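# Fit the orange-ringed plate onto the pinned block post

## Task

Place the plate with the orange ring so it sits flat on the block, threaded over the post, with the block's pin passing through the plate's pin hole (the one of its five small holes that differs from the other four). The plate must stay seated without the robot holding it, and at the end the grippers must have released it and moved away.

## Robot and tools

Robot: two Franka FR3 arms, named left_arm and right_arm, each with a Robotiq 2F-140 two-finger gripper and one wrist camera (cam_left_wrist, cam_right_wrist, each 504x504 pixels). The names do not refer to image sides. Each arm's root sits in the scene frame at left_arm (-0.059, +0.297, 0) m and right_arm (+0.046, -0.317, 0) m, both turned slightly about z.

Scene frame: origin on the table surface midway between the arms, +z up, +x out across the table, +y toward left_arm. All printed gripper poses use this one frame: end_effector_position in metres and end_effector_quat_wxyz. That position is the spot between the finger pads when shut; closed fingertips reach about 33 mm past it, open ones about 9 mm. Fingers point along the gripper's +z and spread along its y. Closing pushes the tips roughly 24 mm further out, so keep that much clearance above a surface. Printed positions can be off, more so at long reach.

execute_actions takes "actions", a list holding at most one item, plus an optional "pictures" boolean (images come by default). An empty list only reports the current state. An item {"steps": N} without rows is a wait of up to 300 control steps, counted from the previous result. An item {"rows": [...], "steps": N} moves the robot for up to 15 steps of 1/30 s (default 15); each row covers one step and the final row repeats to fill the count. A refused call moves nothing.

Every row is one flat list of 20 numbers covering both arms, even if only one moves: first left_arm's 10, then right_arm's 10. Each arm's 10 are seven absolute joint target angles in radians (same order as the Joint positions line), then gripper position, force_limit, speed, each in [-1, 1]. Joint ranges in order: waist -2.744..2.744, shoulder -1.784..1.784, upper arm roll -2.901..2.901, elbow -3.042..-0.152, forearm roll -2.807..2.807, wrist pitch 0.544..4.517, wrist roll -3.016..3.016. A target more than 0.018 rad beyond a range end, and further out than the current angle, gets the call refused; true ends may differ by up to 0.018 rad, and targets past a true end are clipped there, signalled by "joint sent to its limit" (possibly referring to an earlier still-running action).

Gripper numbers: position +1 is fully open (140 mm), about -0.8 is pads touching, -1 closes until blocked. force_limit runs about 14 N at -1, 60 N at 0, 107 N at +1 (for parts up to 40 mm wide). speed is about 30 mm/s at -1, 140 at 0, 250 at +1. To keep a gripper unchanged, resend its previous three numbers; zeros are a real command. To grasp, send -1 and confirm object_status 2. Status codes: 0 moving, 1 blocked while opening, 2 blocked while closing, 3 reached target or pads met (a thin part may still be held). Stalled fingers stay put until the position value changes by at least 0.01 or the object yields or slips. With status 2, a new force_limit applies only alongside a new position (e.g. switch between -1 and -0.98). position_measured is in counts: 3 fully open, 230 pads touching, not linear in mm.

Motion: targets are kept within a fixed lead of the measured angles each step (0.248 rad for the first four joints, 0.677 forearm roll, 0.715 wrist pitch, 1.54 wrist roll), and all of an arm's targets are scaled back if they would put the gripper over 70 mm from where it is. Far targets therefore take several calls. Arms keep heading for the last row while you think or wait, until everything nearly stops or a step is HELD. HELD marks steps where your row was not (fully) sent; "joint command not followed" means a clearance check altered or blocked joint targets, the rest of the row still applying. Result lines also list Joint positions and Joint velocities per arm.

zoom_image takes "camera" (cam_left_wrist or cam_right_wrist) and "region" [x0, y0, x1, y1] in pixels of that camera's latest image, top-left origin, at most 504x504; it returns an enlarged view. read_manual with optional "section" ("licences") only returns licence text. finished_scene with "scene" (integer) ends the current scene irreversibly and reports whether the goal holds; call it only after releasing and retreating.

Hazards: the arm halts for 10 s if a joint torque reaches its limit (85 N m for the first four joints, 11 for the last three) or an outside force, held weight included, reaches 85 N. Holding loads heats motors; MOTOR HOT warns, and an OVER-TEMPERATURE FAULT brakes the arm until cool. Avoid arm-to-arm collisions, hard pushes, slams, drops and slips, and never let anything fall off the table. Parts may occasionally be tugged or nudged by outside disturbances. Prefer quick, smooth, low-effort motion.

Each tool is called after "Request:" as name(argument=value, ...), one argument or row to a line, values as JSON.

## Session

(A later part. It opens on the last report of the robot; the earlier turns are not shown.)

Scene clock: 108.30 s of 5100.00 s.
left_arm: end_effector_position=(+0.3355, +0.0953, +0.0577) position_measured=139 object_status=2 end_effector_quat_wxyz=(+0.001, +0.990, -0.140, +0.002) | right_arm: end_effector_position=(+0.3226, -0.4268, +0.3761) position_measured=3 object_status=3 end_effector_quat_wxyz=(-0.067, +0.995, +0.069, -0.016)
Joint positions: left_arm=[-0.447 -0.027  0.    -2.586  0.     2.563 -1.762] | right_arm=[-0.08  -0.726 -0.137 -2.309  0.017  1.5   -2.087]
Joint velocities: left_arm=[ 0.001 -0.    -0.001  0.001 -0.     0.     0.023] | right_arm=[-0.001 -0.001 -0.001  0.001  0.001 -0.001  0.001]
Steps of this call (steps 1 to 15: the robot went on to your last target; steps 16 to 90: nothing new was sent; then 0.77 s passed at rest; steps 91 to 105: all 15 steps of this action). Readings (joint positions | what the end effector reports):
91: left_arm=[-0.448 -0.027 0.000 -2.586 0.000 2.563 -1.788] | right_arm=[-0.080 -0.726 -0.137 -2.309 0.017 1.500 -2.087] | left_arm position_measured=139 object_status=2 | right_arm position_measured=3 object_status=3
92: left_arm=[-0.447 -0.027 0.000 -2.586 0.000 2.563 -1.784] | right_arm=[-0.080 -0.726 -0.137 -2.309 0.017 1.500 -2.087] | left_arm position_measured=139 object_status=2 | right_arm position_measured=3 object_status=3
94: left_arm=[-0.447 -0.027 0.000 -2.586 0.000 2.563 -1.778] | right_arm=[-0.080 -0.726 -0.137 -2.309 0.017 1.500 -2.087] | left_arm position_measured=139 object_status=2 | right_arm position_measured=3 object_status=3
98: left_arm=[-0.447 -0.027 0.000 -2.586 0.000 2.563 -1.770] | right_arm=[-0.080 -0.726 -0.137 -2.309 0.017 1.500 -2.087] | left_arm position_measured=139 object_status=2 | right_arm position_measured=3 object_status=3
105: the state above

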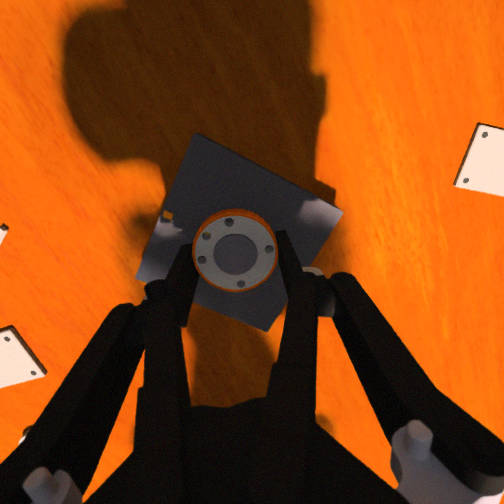

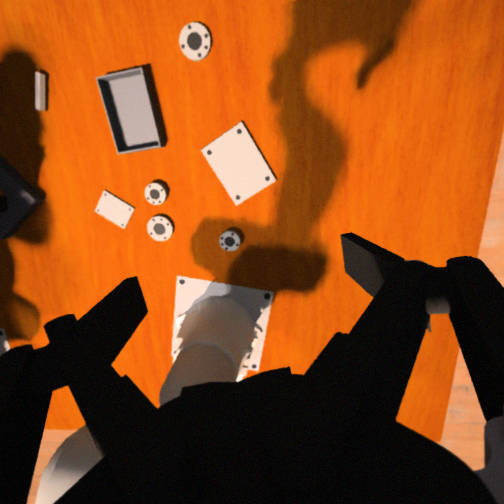

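Request:
execute_actions(
  actions=[
    {"rows":[[-0.447,-0.02,0,-2.588,0,2.571,-1.69,-1,0,-0.5,-0.08,-0.726,-0.137,-2.309,0.017,1.5,-2.087,1,0,0]]},
  ],
)

Request:
zoom_image(
  camera="cam_left_wrist",
  region=[180,200,250,270],
)

Scene clock: 111.73 s of 5100.00 s.
left_arm: end_effector_position=(+0.3356, +0.0954, +0.0577) position_measured=139 object_status=2 end_effector_quat_wxyz=(+0.001, +0.987, -0.163, +0.002) | right_arm: end_effector_position=(+0.3226, -0.4268, +0.3761) position_measured=3 object_status=3 end_effector_quat_wxyz=(-0.067, +0.995, +0.069, -0.016)
Joint positions: left_arm=[-0.447 -0.027  0.    -2.586  0.     2.563 -1.715] | right_arm=[-0.08  -0.726 -0.137 -2.309  0.017  1.5   -2.087]
Joint velocities: left_arm=[ 0.     0.001  0.     0.     0.    -0.     0.031] | right_arm=[-0.     0.     0.001  0.001 -0.002 -0.001  0.001]
Steps of this call (steps 1 to 15: the robot went on to your last target; steps 16 to 88: nothing new was sent; steps 89 to 103: all 15 steps of this action). Readings (joint positions | what the end effector reports):
89: left_arm=[-0.447 -0.027 0.000 -2.586 0.000 2.563 -1.751] | right_arm=[-0.080 -0.726 -0.137 -2.309 0.017 1.500 -2.087] | left_arm position_measured=139 object_status=2 | right_arm position_measured=3 object_status=3
90: left_arm=[-0.447 -0.027 0.000 -2.586 0.000 2.563 -1.746] | right_arm=[-0.080 -0.726 -0.137 -2.309 0.017 1.500 -2.087] | left_arm position_measured=139 object_status=2 | right_arm position_measured=3 object_status=3
92: left_arm=[-0.447 -0.027 0.000 -2.586 0.000 2.563 -1.738] | right_arm=[-0.080 -0.726 -0.137 -2.309 0.017 1.500 -2.087] | left_arm position_measured=139 object_status=2 | right_arm position_measured=3 object_status=3
96: left_arm=[-0.447 -0.027 0.000 -2.586 0.000 2.563 -1.726] | right_arm=[-0.080 -0.726 -0.137 -2.309 0.017 1.500 -2.087] | left_arm position_measured=139 object_status=2 | right_arm position_measured=3 object_status=3
103: the state above

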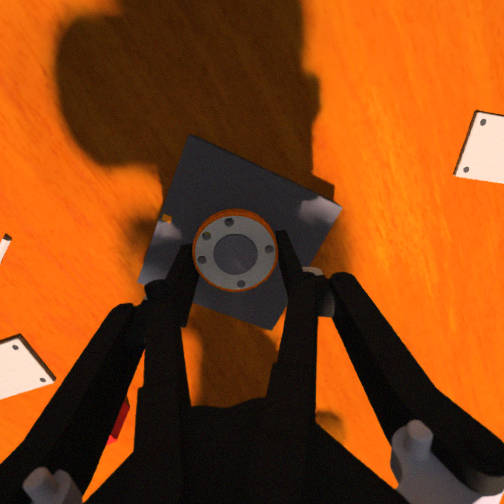

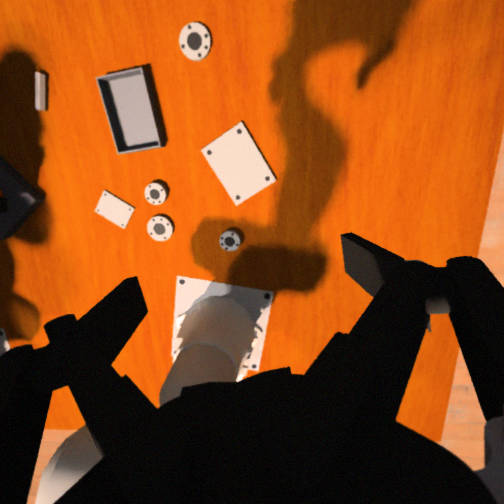

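Region (180, 200, 250, 270) of cam_left_wrist's 504x504 image, scaled by 7.200, with more detail than that image has.

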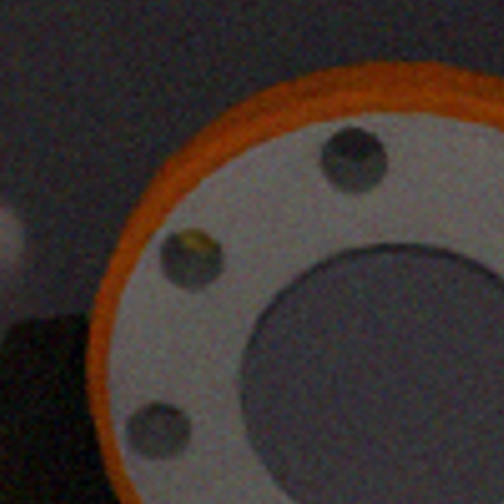

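Request:
execute_actions(
  actions=[
    {"rows":[[-0.447,-0.02,0,-2.588,0,2.571,-1.63,-1,0,-0.5,-0.08,-0.726,-0.137,-2.309,0.017,1.5,-2.087,1,0,0]]},
  ],
)

Request:
zoom_image(
  camera="cam_left_wrist",
  region=[180,200,250,270],
)

Scene clock: 114.77 s of 5100.00 s.
left_arm: end_effector_position=(+0.3356, +0.0955, +0.0577) position_measured=139 object_status=2 end_effector_quat_wxyz=(+0.001, +0.981, -0.192, +0.002) | right_arm: end_effector_position=(+0.3226, -0.4268, +0.3761) position_measured=3 object_status=3 end_effector_quat_wxyz=(-0.067, +0.995, +0.069, -0.016)
Joint positions: left_arm=[-0.447 -0.027  0.    -2.586  0.     2.563 -1.657] | right_arm=[-0.08  -0.726 -0.137 -2.309  0.017  1.5   -2.087]
Joint velocities: left_arm=[ 0.001 -0.001 -0.     0.001 -0.    -0.001  0.04 ] | right_arm=[-0.001  0.    -0.001  0.002  0.     0.001  0.002]
Steps of this call (steps 1 to 15: the robot went on to your last target; steps 16 to 76: nothing new was sent; steps 77 to 91: all 15 steps of this action). Readings (joint positions | what the end effector reports):
77: left_arm=[-0.447 -0.027 0.000 -2.586 0.000 2.563 -1.700] | right_arm=[-0.080 -0.726 -0.137 -2.309 0.017 1.500 -2.087] | left_arm position_measured=139 object_status=2 | right_arm position_measured=3 object_status=3
78: left_arm=[-0.447 -0.027 0.000 -2.586 0.000 2.563 -1.695] | right_arm=[-0.080 -0.726 -0.137 -2.309 0.017 1.500 -2.087] | left_arm position_measured=139 object_status=2 | right_arm position_measured=3 object_status=3
80: left_arm=[-0.447 -0.027 0.000 -2.586 0.000 2.563 -1.685] | right_arm=[-0.080 -0.726 -0.137 -2.309 0.017 1.500 -2.087] | left_arm position_measured=139 object_status=2 | right_arm position_measured=3 object_status=3
84: left_arm=[-0.447 -0.027 0.000 -2.586 0.000 2.563 -1.671] | right_arm=[-0.080 -0.726 -0.137 -2.309 0.017 1.500 -2.087] | left_arm position_measured=139 object_status=2 | right_arm position_measured=3 object_status=3
91: the state above

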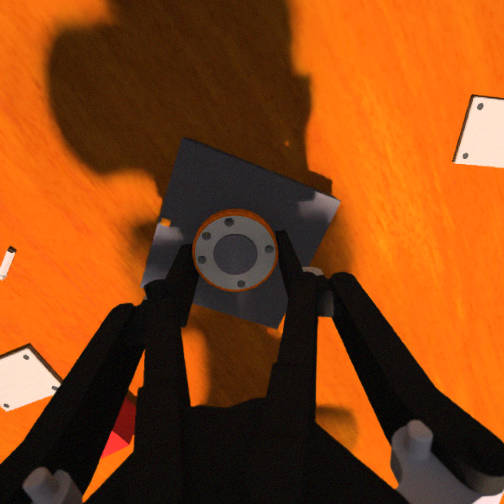

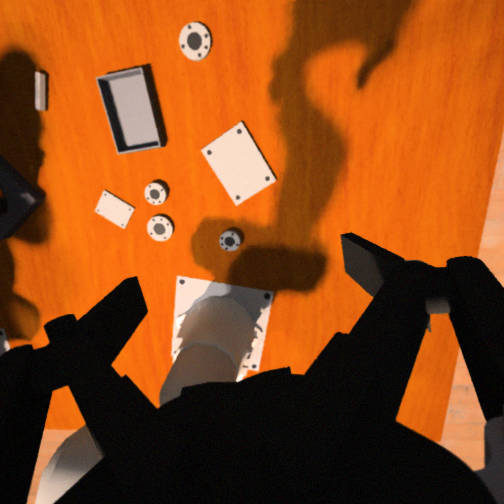

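Region (180, 200, 250, 270) of cam_left_wrist's 504x504 image, scaled by 7.200, with more detail than that image has.

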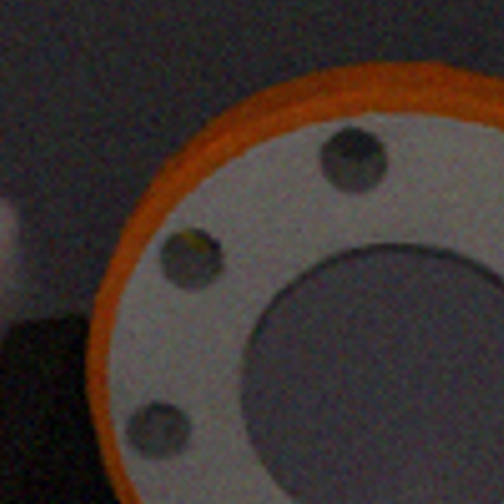

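Request:
execute_actions(
  actions=[
    {"rows":[[-0.447,-0.02,0,-2.588,0,2.571,-1.8,-1,0,-0.5,-0.08,-0.726,-0.137,-2.309,0.017,1.5,-2.087,1,0,0]]},
  ],
  pictures=false,
)

Request:
execute_actions(
  actions=[
    {"rows":[[-0.447,-0.02,0,-2.588,0,2.571,-1.84,-1,0,-0.5,-0.08,-0.726,-0.137,-2.309,0.017,1.5,-2.087,1,0,0]]},
  ],
  pictures=false,
)

Request:
execute_actions(
  actions=[
    {"rows":[[-0.447,-0.02,0,-2.588,0,2.571,-1.87,-1,0,-0.5,-0.08,-0.726,-0.137,-2.309,0.017,1.5,-2.087,1,0,0]]},
  ],
)

Request:
zoom_image(
  camera="cam_left_wrist",
  region=[180,200,250,270],
)

Scene clock: 120.60 s of 5100.00 s.
left_arm: end_effector_position=(+0.3355, +0.0953, +0.0578) position_measured=139 object_status=2 end_effector_quat_wxyz=(+0.001, +0.990, -0.142, +0.002) | right_arm: end_effector_position=(+0.3226, -0.4268, +0.3761) position_measured=3 object_status=3 end_effector_quat_wxyz=(-0.067, +0.995, +0.069, -0.016)
Joint positions: left_arm=[-0.447 -0.027 -0.    -2.586  0.     2.563 -1.758] | right_arm=[-0.08  -0.726 -0.137 -2.309  0.017  1.5   -2.087]
Joint velocities: left_arm=[-0.001  0.001 -0.    -0.     0.     0.001 -0.092] | right_arm=[ 0.    -0.001 -0.001 -0.    -0.     0.    -0.001]
Steps of this call (steps 1 to 15: the robot went on to your last target; steps 16 to 90: nothing new was sent; then 2.33 s passed at rest; steps 91 to 105: all 15 steps of this action). Readings (joint positions | what the end effector reports):
91: left_arm=[-0.447 -0.027 0.001 -2.586 0.000 2.563 -1.658] | right_arm=[-0.080 -0.726 -0.137 -2.309 0.017 1.500 -2.087] | left_arm position_measured=139 object_status=2 | right_arm position_measured=3 object_status=3
92: left_arm=[-0.447 -0.027 0.000 -2.586 0.000 2.563 -1.671] | right_arm=[-0.080 -0.726 -0.137 -2.309 0.017 1.500 -2.087] | left_arm position_measured=139 object_status=2 | right_arm position_measured=3 object_status=3
94: left_arm=[-0.447 -0.027 0.000 -2.586 0.000 2.563 -1.694] | right_arm=[-0.080 -0.726 -0.137 -2.309 0.017 1.500 -2.087] | left_arm position_measured=139 object_status=2 | right_arm position_measured=3 object_status=3
98: left_arm=[-0.447 -0.027 0.000 -2.586 0.000 2.563 -1.726] | right_arm=[-0.080 -0.726 -0.137 -2.309 0.017 1.500 -2.087] | left_arm position_measured=139 object_status=2 | right_arm position_measured=3 object_status=3
105: the state above

Scene clock: 121.10 s of 5100.00 s.
left_arm: end_effector_position=(+0.3355, +0.0952, +0.0578) position_measured=139 object_status=2 end_effector_quat_wxyz=(+0.001, +0.993, -0.115, +0.002) | right_arm: end_effector_position=(+0.3226, -0.4268, +0.3761) position_measured=3 object_status=3 end_effector_quat_wxyz=(-0.067, +0.995, +0.069, -0.016)
Joint positions: left_arm=[-0.447 -0.027 -0.    -2.586  0.     2.563 -1.813] | right_arm=[-0.08  -0.726 -0.137 -2.309  0.017  1.5   -2.087]
Joint velocities: left_arm=[ 0.    -0.    -0.001 -0.002  0.001  0.    -0.043] | right_arm=[-0.001 -0.     0.     0.     0.    -0.001  0.002]
Steps of this call (steps 1 to 15: all 15 steps of this action). Readings (joint positions | what the end effector reports):
1: left_arm=[-0.447 -0.027 -0.000 -2.586 0.000 2.563 -1.764] | right_arm=[-0.080 -0.726 -0.137 -2.309 0.017 1.500 -2.087] | left_arm position_measured=139 object_status=2 | right_arm position_measured=3 object_status=3
2: left_arm=[-0.447 -0.027 -0.000 -2.586 0.000 2.563 -1.770] | right_arm=[-0.080 -0.726 -0.137 -2.309 0.017 1.500 -2.087] | left_arm position_measured=139 object_status=2 | right_arm position_measured=3 object_status=3
4: left_arm=[-0.447 -0.027 -0.000 -2.586 0.000 2.563 -1.781] | right_arm=[-0.080 -0.726 -0.137 -2.309 0.017 1.500 -2.087] | left_arm position_measured=139 object_status=2 | right_arm position_measured=3 object_status=3
8: left_arm=[-0.447 -0.027 -0.000 -2.586 0.000 2.563 -1.797] | right_arm=[-0.080 -0.726 -0.137 -2.309 0.017 1.500 -2.087] | left_arm position_measured=139 object_status=2 | right_arm position_measured=3 object_status=3
15: the state above

Scene clock: 121.60 s of 5100.00 s.
left_arm: end_effector_position=(+0.3354, +0.0951, +0.0578) position_measured=139 object_status=2 end_effector_quat_wxyz=(+0.001, +0.995, -0.098, +0.002) | right_arm: end_effector_position=(+0.3226, -0.4268, +0.3761) position_measured=3 object_status=3 end_effector_quat_wxyz=(-0.067, +0.995, +0.069, -0.016)
Joint positions: left_arm=[-0.447 -0.027 -0.    -2.586  0.     2.563 -1.848] | right_arm=[-0.08  -0.726 -0.137 -2.309  0.017  1.5   -2.087]
Joint velocities: left_arm=[ 0.001 -0.001 -0.    -0.001  0.001 -0.    -0.03 ] | right_arm=[-0.001  0.002 -0.001  0.001  0.001 -0.     0.002]
Steps of this call (steps 1 to 15: all 15 steps of this action). Readings (joint positions | what the end effector reports):
1: left_arm=[-0.447 -0.027 -0.000 -2.586 0.000 2.563 -1.817] | right_arm=[-0.080 -0.726 -0.137 -2.309 0.017 1.500 -2.087] | left_arm position_measured=139 object_status=2 | right_arm position_measured=3 object_status=3
2: left_arm=[-0.447 -0.027 -0.000 -2.586 0.000 2.563 -1.821] | right_arm=[-0.080 -0.726 -0.137 -2.309 0.017 1.500 -2.087] | left_arm position_measured=139 object_status=2 | right_arm position_measured=3 object_status=3
4: left_arm=[-0.447 -0.027 -0.000 -2.586 0.000 2.563 -1.828] | right_arm=[-0.080 -0.726 -0.137 -2.309 0.017 1.500 -2.087] | left_arm position_measured=139 object_status=2 | right_arm position_measured=3 object_status=3
8: left_arm=[-0.447 -0.027 -0.000 -2.586 0.000 2.563 -1.838] | right_arm=[-0.080 -0.726 -0.137 -2.309 0.017 1.500 -2.087] | left_arm position_measured=139 object_status=2 | right_arm position_measured=3 object_status=3
15: the state above

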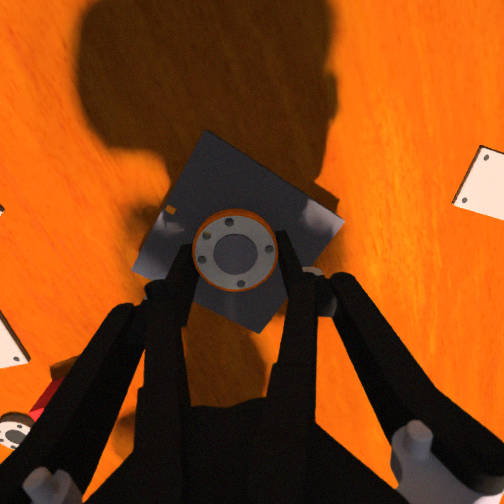

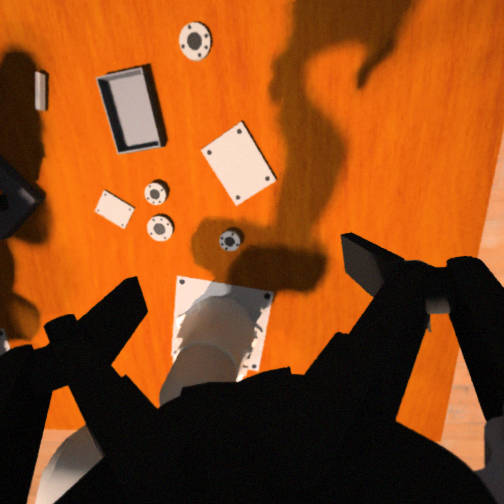

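Region (180, 200, 250, 270) of cam_left_wrist's 504x504 image, scaled by 7.200, with more detail than that image has.

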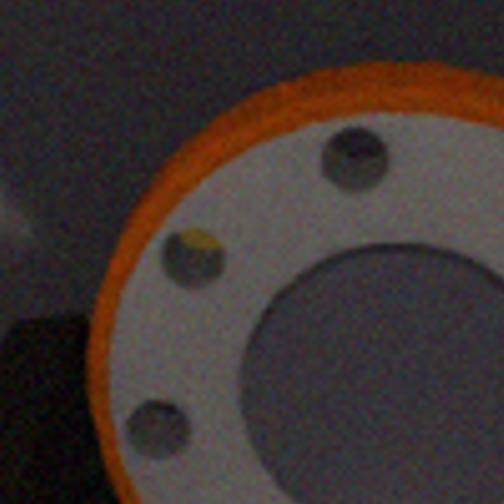

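Request:
execute_actions(
  actions=[
    {"rows":[[-0.447,-0.014,0,-2.59,0,2.579,-1.9,-1,0,-0.5,-0.08,-0.726,-0.137,-2.309,0.017,1.5,-2.087,1,0,0]]},
  ],
  pictures=false,
)

Request:
execute_actions(
  actions=[
    {"rows":[[-0.447,-0.014,0,-2.59,0,2.579,-1.94,-1,0,-0.5,-0.08,-0.726,-0.137,-2.309,0.017,1.5,-2.087,1,0,0]]},
  ],
)

Request:
zoom_image(
  camera="cam_left_wrist",
  region=[180,200,250,270],
)

Scene clock: 126.13 s of 5100.00 s.
left_arm: end_effector_position=(+0.3355, +0.0950, +0.0577) position_measured=139 object_status=2 end_effector_quat_wxyz=(+0.001, +0.996, -0.084, +0.002) | right_arm: end_effector_position=(+0.3226, -0.4268, +0.3761) position_measured=3 object_status=3 end_effector_quat_wxyz=(-0.067, +0.995, +0.069, -0.016)
Joint positions: left_arm=[-0.447 -0.027 -0.    -2.586  0.     2.564 -1.876] | right_arm=[-0.08  -0.726 -0.137 -2.309  0.017  1.5   -2.087]
Joint velocities: left_arm=[ 0.     0.    -0.    -0.002  0.001 -0.001 -0.012] | right_arm=[-0.002 -0.001  0.    -0.001 -0.    -0.     0.   ]
Steps of this call (steps 1 to 15: the robot went on to your last target; steps 16 to 90: nothing new was sent; then 1.03 s passed at rest; steps 91 to 105: all 15 steps of this action). Readings (joint positions | what the end effector reports):
91: left_arm=[-0.447 -0.027 -0.000 -2.586 0.000 2.564 -1.859] | right_arm=[-0.080 -0.726 -0.137 -2.309 0.017 1.500 -2.087] | left_arm position_measured=139 object_status=2 | right_arm position_measured=3 object_status=3
92: left_arm=[-0.447 -0.027 -0.000 -2.586 0.000 2.564 -1.862] | right_arm=[-0.080 -0.726 -0.137 -2.309 0.017 1.500 -2.087] | left_arm position_measured=139 object_status=2 | right_arm position_measured=3 object_status=3
94: left_arm=[-0.447 -0.027 -0.000 -2.586 0.000 2.564 -1.866] | right_arm=[-0.080 -0.726 -0.137 -2.309 0.017 1.500 -2.087] | left_arm position_measured=139 object_status=2 | right_arm position_measured=3 object_status=3
98: left_arm=[-0.447 -0.027 -0.000 -2.586 0.000 2.564 -1.871] | right_arm=[-0.080 -0.726 -0.137 -2.309 0.017 1.500 -2.087] | left_arm position_measured=139 object_status=2 | right_arm position_measured=3 object_status=3
105: the state above

Scene clock: 126.63 s of 5100.00 s.
left_arm: end_effector_position=(+0.3354, +0.0950, +0.0542) position_measured=139 object_status=2 end_effector_quat_wxyz=(+0.001, +0.998, -0.062, +0.002) | right_arm: end_effector_position=(+0.3226, -0.4268, +0.3761) position_measured=3 object_status=3 end_effector_quat_wxyz=(-0.067, +0.995, +0.069, -0.016)
Joint positions: left_arm=[-0.447 -0.018 -0.    -2.587  0.     2.573 -1.92 ] | right_arm=[-0.08  -0.726 -0.137 -2.309  0.017  1.5   -2.087]
Joint velocities: left_arm=[-0.001  0.021  0.001 -0.005 -0.     0.03  -0.045] | right_arm=[ 0.001  0.    -0.001 -0.001 -0.    -0.    -0.001]
Steps of this call (steps 1 to 15: all 15 steps of this action). Readings (joint positions | what the end effector reports):
1: left_arm=[-0.447 -0.027 -0.000 -2.586 0.000 2.564 -1.880] | right_arm=[-0.080 -0.726 -0.137 -2.309 0.017 1.500 -2.087] | left_arm position_measured=139 object_status=2 | right_arm position_measured=3 object_status=3
2: left_arm=[-0.447 -0.027 -0.000 -2.586 0.000 2.564 -1.884] | right_arm=[-0.080 -0.726 -0.137 -2.309 0.017 1.500 -2.087] | left_arm position_measured=139 object_status=2 | right_arm position_measured=3 object_status=3
4: left_arm=[-0.447 -0.027 -0.000 -2.586 0.000 2.564 -1.892] | right_arm=[-0.080 -0.726 -0.137 -2.309 0.017 1.500 -2.087] | left_arm position_measured=139 object_status=2 | right_arm position_measured=3 object_status=3
8: left_arm=[-0.447 -0.026 -0.000 -2.586 0.000 2.564 -1.903] | right_arm=[-0.080 -0.726 -0.137 -2.309 0.017 1.500 -2.087] | left_arm position_measured=139 object_status=2 | right_arm position_measured=3 object_status=3
15: the state above

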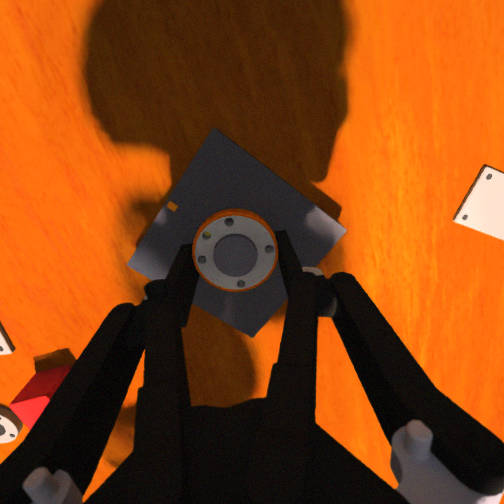

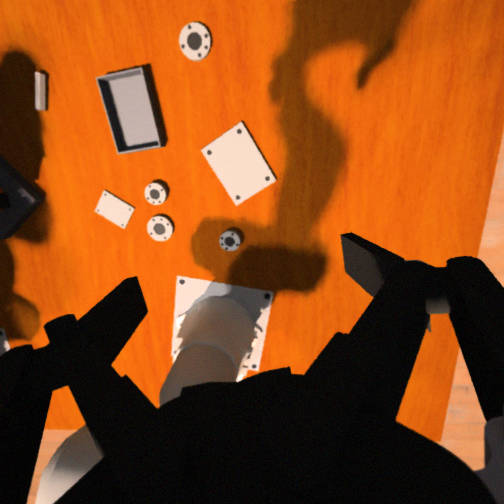

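Region (180, 200, 250, 270) of cam_left_wrist's 504x504 image, scaled by 7.200, with more detail than that image has.

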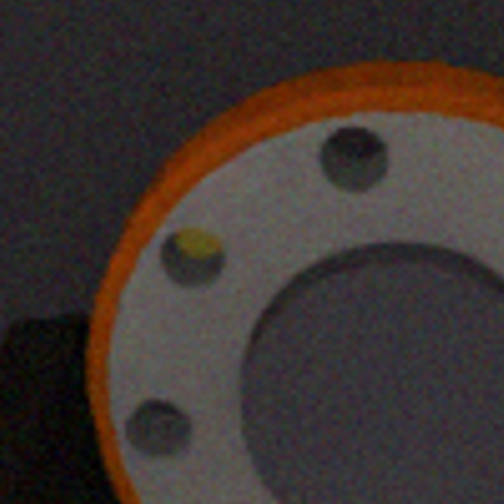

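The pin is in.

Request:
execute_actions(
  actions=[
    {"rows":[[-0.447,0.008,0,-2.593,0,2.604,-1.925,-1,0,-0.5,-0.08,-0.726,-0.137,-2.309,0.017,1.5,-2.087,1,0,0]]},
  ],
)

Request:
zoom_image(
  camera="cam_left_wrist",
  region=[180,200,290,310],
)

Scene clock: 129.53 s of 5100.00 s.
left_arm: end_effector_position=(+0.3356, +0.0948, +0.0521) position_measured=139 object_status=2 end_effector_quat_wxyz=(+0.001, +0.998, -0.057, +0.002) | right_arm: end_effector_position=(+0.3226, -0.4268, +0.3761) position_measured=3 object_status=3 end_effector_quat_wxyz=(-0.067, +0.995, +0.069, -0.016)
Joint positions: left_arm=[-0.447 -0.013 -0.    -2.588  0.     2.58  -1.93 ] | right_arm=[-0.08  -0.726 -0.137 -2.309  0.017  1.5   -2.087]
Joint velocities: left_arm=[ 0.001 -0.001 -0.001  0.     0.     0.     0.001] | right_arm=[ 0.    -0.001  0.    -0.     0.001 -0.    -0.001]
Steps of this call (steps 1 to 15: the robot went on to your last target; steps 16 to 72: nothing new was sent; steps 73 to 87: all 15 steps of this action). Readings (joint positions | what the end effector reports):
73: left_arm=[-0.447 -0.013 -0.000 -2.588 0.000 2.580 -1.930] | right_arm=[-0.080 -0.726 -0.137 -2.309 0.017 1.500 -2.087] | left_arm position_measured=139 object_status=2 | right_arm position_measured=3 object_status=3
74: left_arm=[-0.447 -0.013 -0.000 -2.588 0.000 2.580 -1.930] | right_arm=[-0.080 -0.726 -0.137 -2.309 0.017 1.500 -2.087] | left_arm position_measured=139 object_status=2 | right_arm position_measured=3 object_status=3
76: left_arm=[-0.447 -0.013 -0.000 -2.588 0.000 2.580 -1.930] | right_arm=[-0.080 -0.726 -0.137 -2.309 0.017 1.500 -2.087] | left_arm position_measured=139 object_status=2 | right_arm position_measured=3 object_status=3
80: left_arm=[-0.447 -0.013 -0.000 -2.588 0.000 2.580 -1.930] | right_arm=[-0.080 -0.726 -0.137 -2.309 0.017 1.500 -2.087] | left_arm position_measured=139 object_status=2 | right_arm position_measured=3 object_status=3
87: the state above

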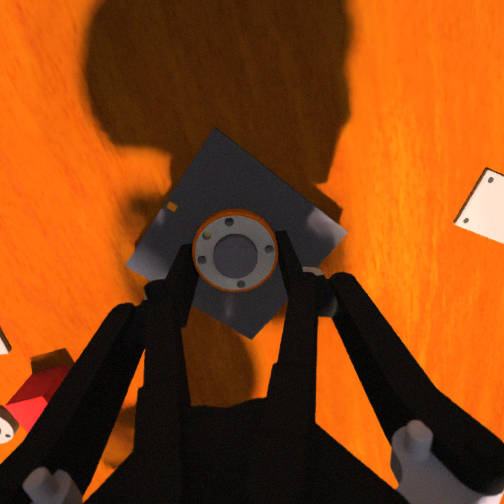

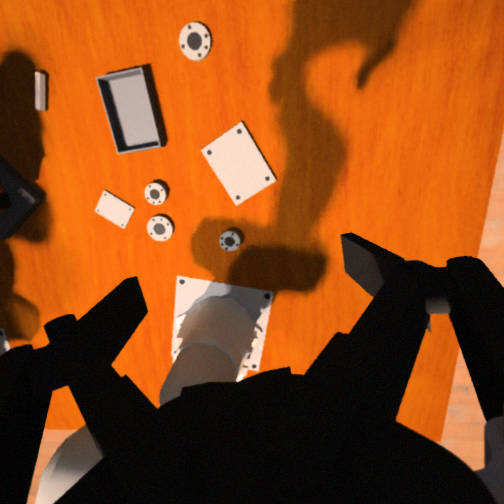

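Region (180, 200, 290, 310) of cam_left_wrist's 504x504 image, scaled by 4.582, with more detail than that image has.

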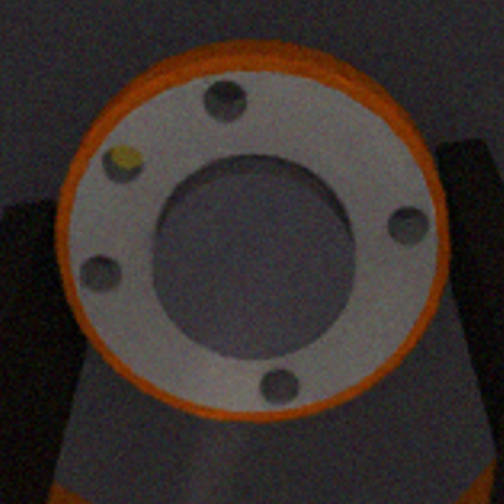

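Request:
execute_actions(
  actions=[
    {"rows":[[-0.447,-0.013,0,-2.588,0,2.58,-1.93,1,0,0,-0.08,-0.726,-0.137,-2.309,0.017,1.5,-2.087,1,0,0]]},
  ],
  pictures=false,
)

Request:
execute_actions(
  actions=[
    {"rows":[[-0.447,-0.25,0,-2.5,0,2.25,-1.93,1,0,0,-0.08,-0.726,-0.137,-2.309,0.017,1.5,-2.087,1,0,0]]},
  ],
)

Request:
finished_scene(
  scene=1,
)

Scene clock: 135.07 s of 5100.00 s.
left_arm: end_effector_position=(+0.3354, +0.0949, +0.0523) position_measured=34 object_status=0 end_effector_quat_wxyz=(+0.001, +0.998, -0.057, +0.002) | right_arm: end_effector_position=(+0.3226, -0.4268, +0.3761) position_measured=3 object_status=3 end_effector_quat_wxyz=(-0.067, +0.995, +0.069, -0.016)
Joint positions: left_arm=[-0.447 -0.013 -0.    -2.588  0.     2.579 -1.93 ] | right_arm=[-0.08  -0.726 -0.137 -2.309  0.017  1.5   -2.087]
Joint velocities: left_arm=[-0.001  0.001  0.001  0.002 -0.001  0.    -0.001] | right_arm=[-0.002  0.    -0.    -0.001  0.001  0.001 -0.001]
Steps of this call (steps 1 to 15: the robot went on to your last target; steps 16 to 90: nothing new was sent; then 2.03 s passed at rest; steps 91 to 105: all 15 steps of this action). Readings (joint positions | what the end effector reports):
91: left_arm=[-0.447 -0.013 -0.000 -2.588 0.000 2.579 -1.930] | right_arm=[-0.080 -0.726 -0.137 -2.309 0.017 1.500 -2.087] | left_arm position_measured=139 object_status=0 | right_arm position_measured=3 object_status=3
92: left_arm=[-0.447 -0.013 -0.000 -2.588 0.000 2.579 -1.930] | right_arm=[-0.080 -0.726 -0.137 -2.309 0.017 1.500 -2.087] | left_arm position_measured=139 object_status=0 | right_arm position_measured=3 object_status=3
94: left_arm=[-0.447 -0.013 -0.000 -2.588 0.000 2.579 -1.930] | right_arm=[-0.080 -0.726 -0.137 -2.309 0.017 1.500 -2.087] | left_arm position_measured=118 object_status=0 | right_arm position_measured=3 object_status=3
98: left_arm=[-0.447 -0.013 -0.000 -2.588 0.000 2.579 -1.930] | right_arm=[-0.080 -0.726 -0.137 -2.309 0.017 1.500 -2.087] | left_arm position_measured=87 object_status=0 | right_arm position_measured=3 object_status=3
105: the state above

Scene clock: 135.57 s of 5100.00 s.
left_arm: end_effector_position=(+0.3406, +0.0923, +0.1678) position_measured=3 object_status=3 end_effector_quat_wxyz=(+0.006, +0.998, -0.057, +0.013) | right_arm: end_effector_position=(+0.3226, -0.4268, +0.3761) position_measured=3 object_status=3 end_effector_quat_wxyz=(-0.067, +0.995, +0.069, -0.016)
Joint positions: left_arm=[-0.447 -0.252 -0.    -2.499  0.     2.275 -1.93 ] | right_arm=[-0.08  -0.726 -0.137 -2.309  0.017  1.5   -2.087]
Joint velocities: left_arm=[-0.001  0.     0.001 -0.008  0.002 -0.135 -0.001] | right_arm=[ 0.001 -0.002  0.001 -0.    -0.001 -0.     0.001]
Steps of this call (steps 1 to 15: all 15 steps of this action). Readings (joint positions | what the end effector reports):
1: left_arm=[-0.447 -0.031 -0.000 -2.585 0.000 2.543 -1.930] | right_arm=[-0.080 -0.726 -0.137 -2.309 0.017 1.500 -2.087] | left_arm position_measured=27 object_status=0 | right_arm position_measured=3 object_status=3
2: left_arm=[-0.447 -0.069 -0.000 -2.575 0.000 2.506 -1.930] | right_arm=[-0.080 -0.726 -0.137 -2.309 0.017 1.500 -2.087] | left_arm position_measured=19 object_status=0 | right_arm position_measured=3 object_status=3
4: left_arm=[-0.447 -0.153 -0.000 -2.541 0.000 2.433 -1.930] | right_arm=[-0.080 -0.726 -0.137 -2.309 0.017 1.500 -2.087] | left_arm position_measured=4 object_status=0 | right_arm position_measured=3 object_status=3
8: left_arm=[-0.447 -0.247 -0.000 -2.495 0.000 2.341 -1.930] | right_arm=[-0.080 -0.726 -0.137 -2.309 0.017 1.500 -2.087] | left_arm position_measured=3 object_status=0 | right_arm position_measured=3 object_status=3
15: the state above

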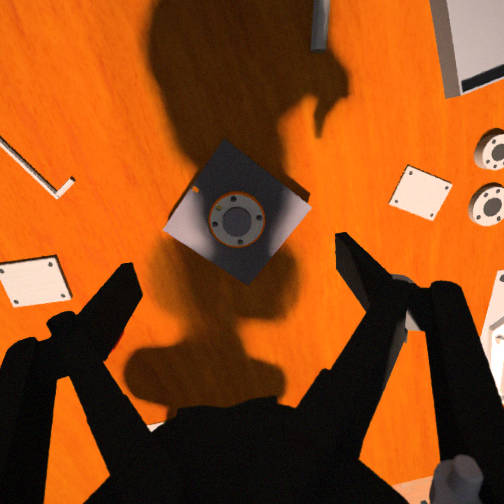

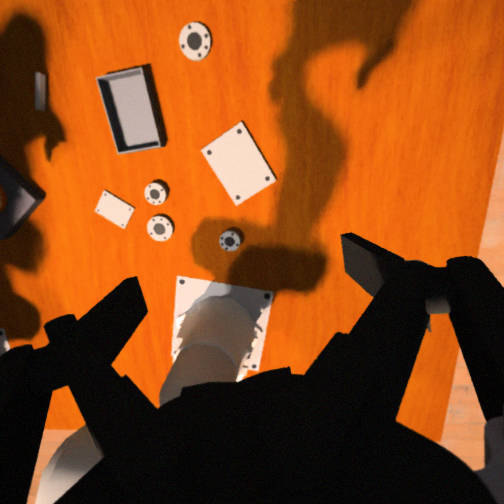

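The scene is finished: the task was done.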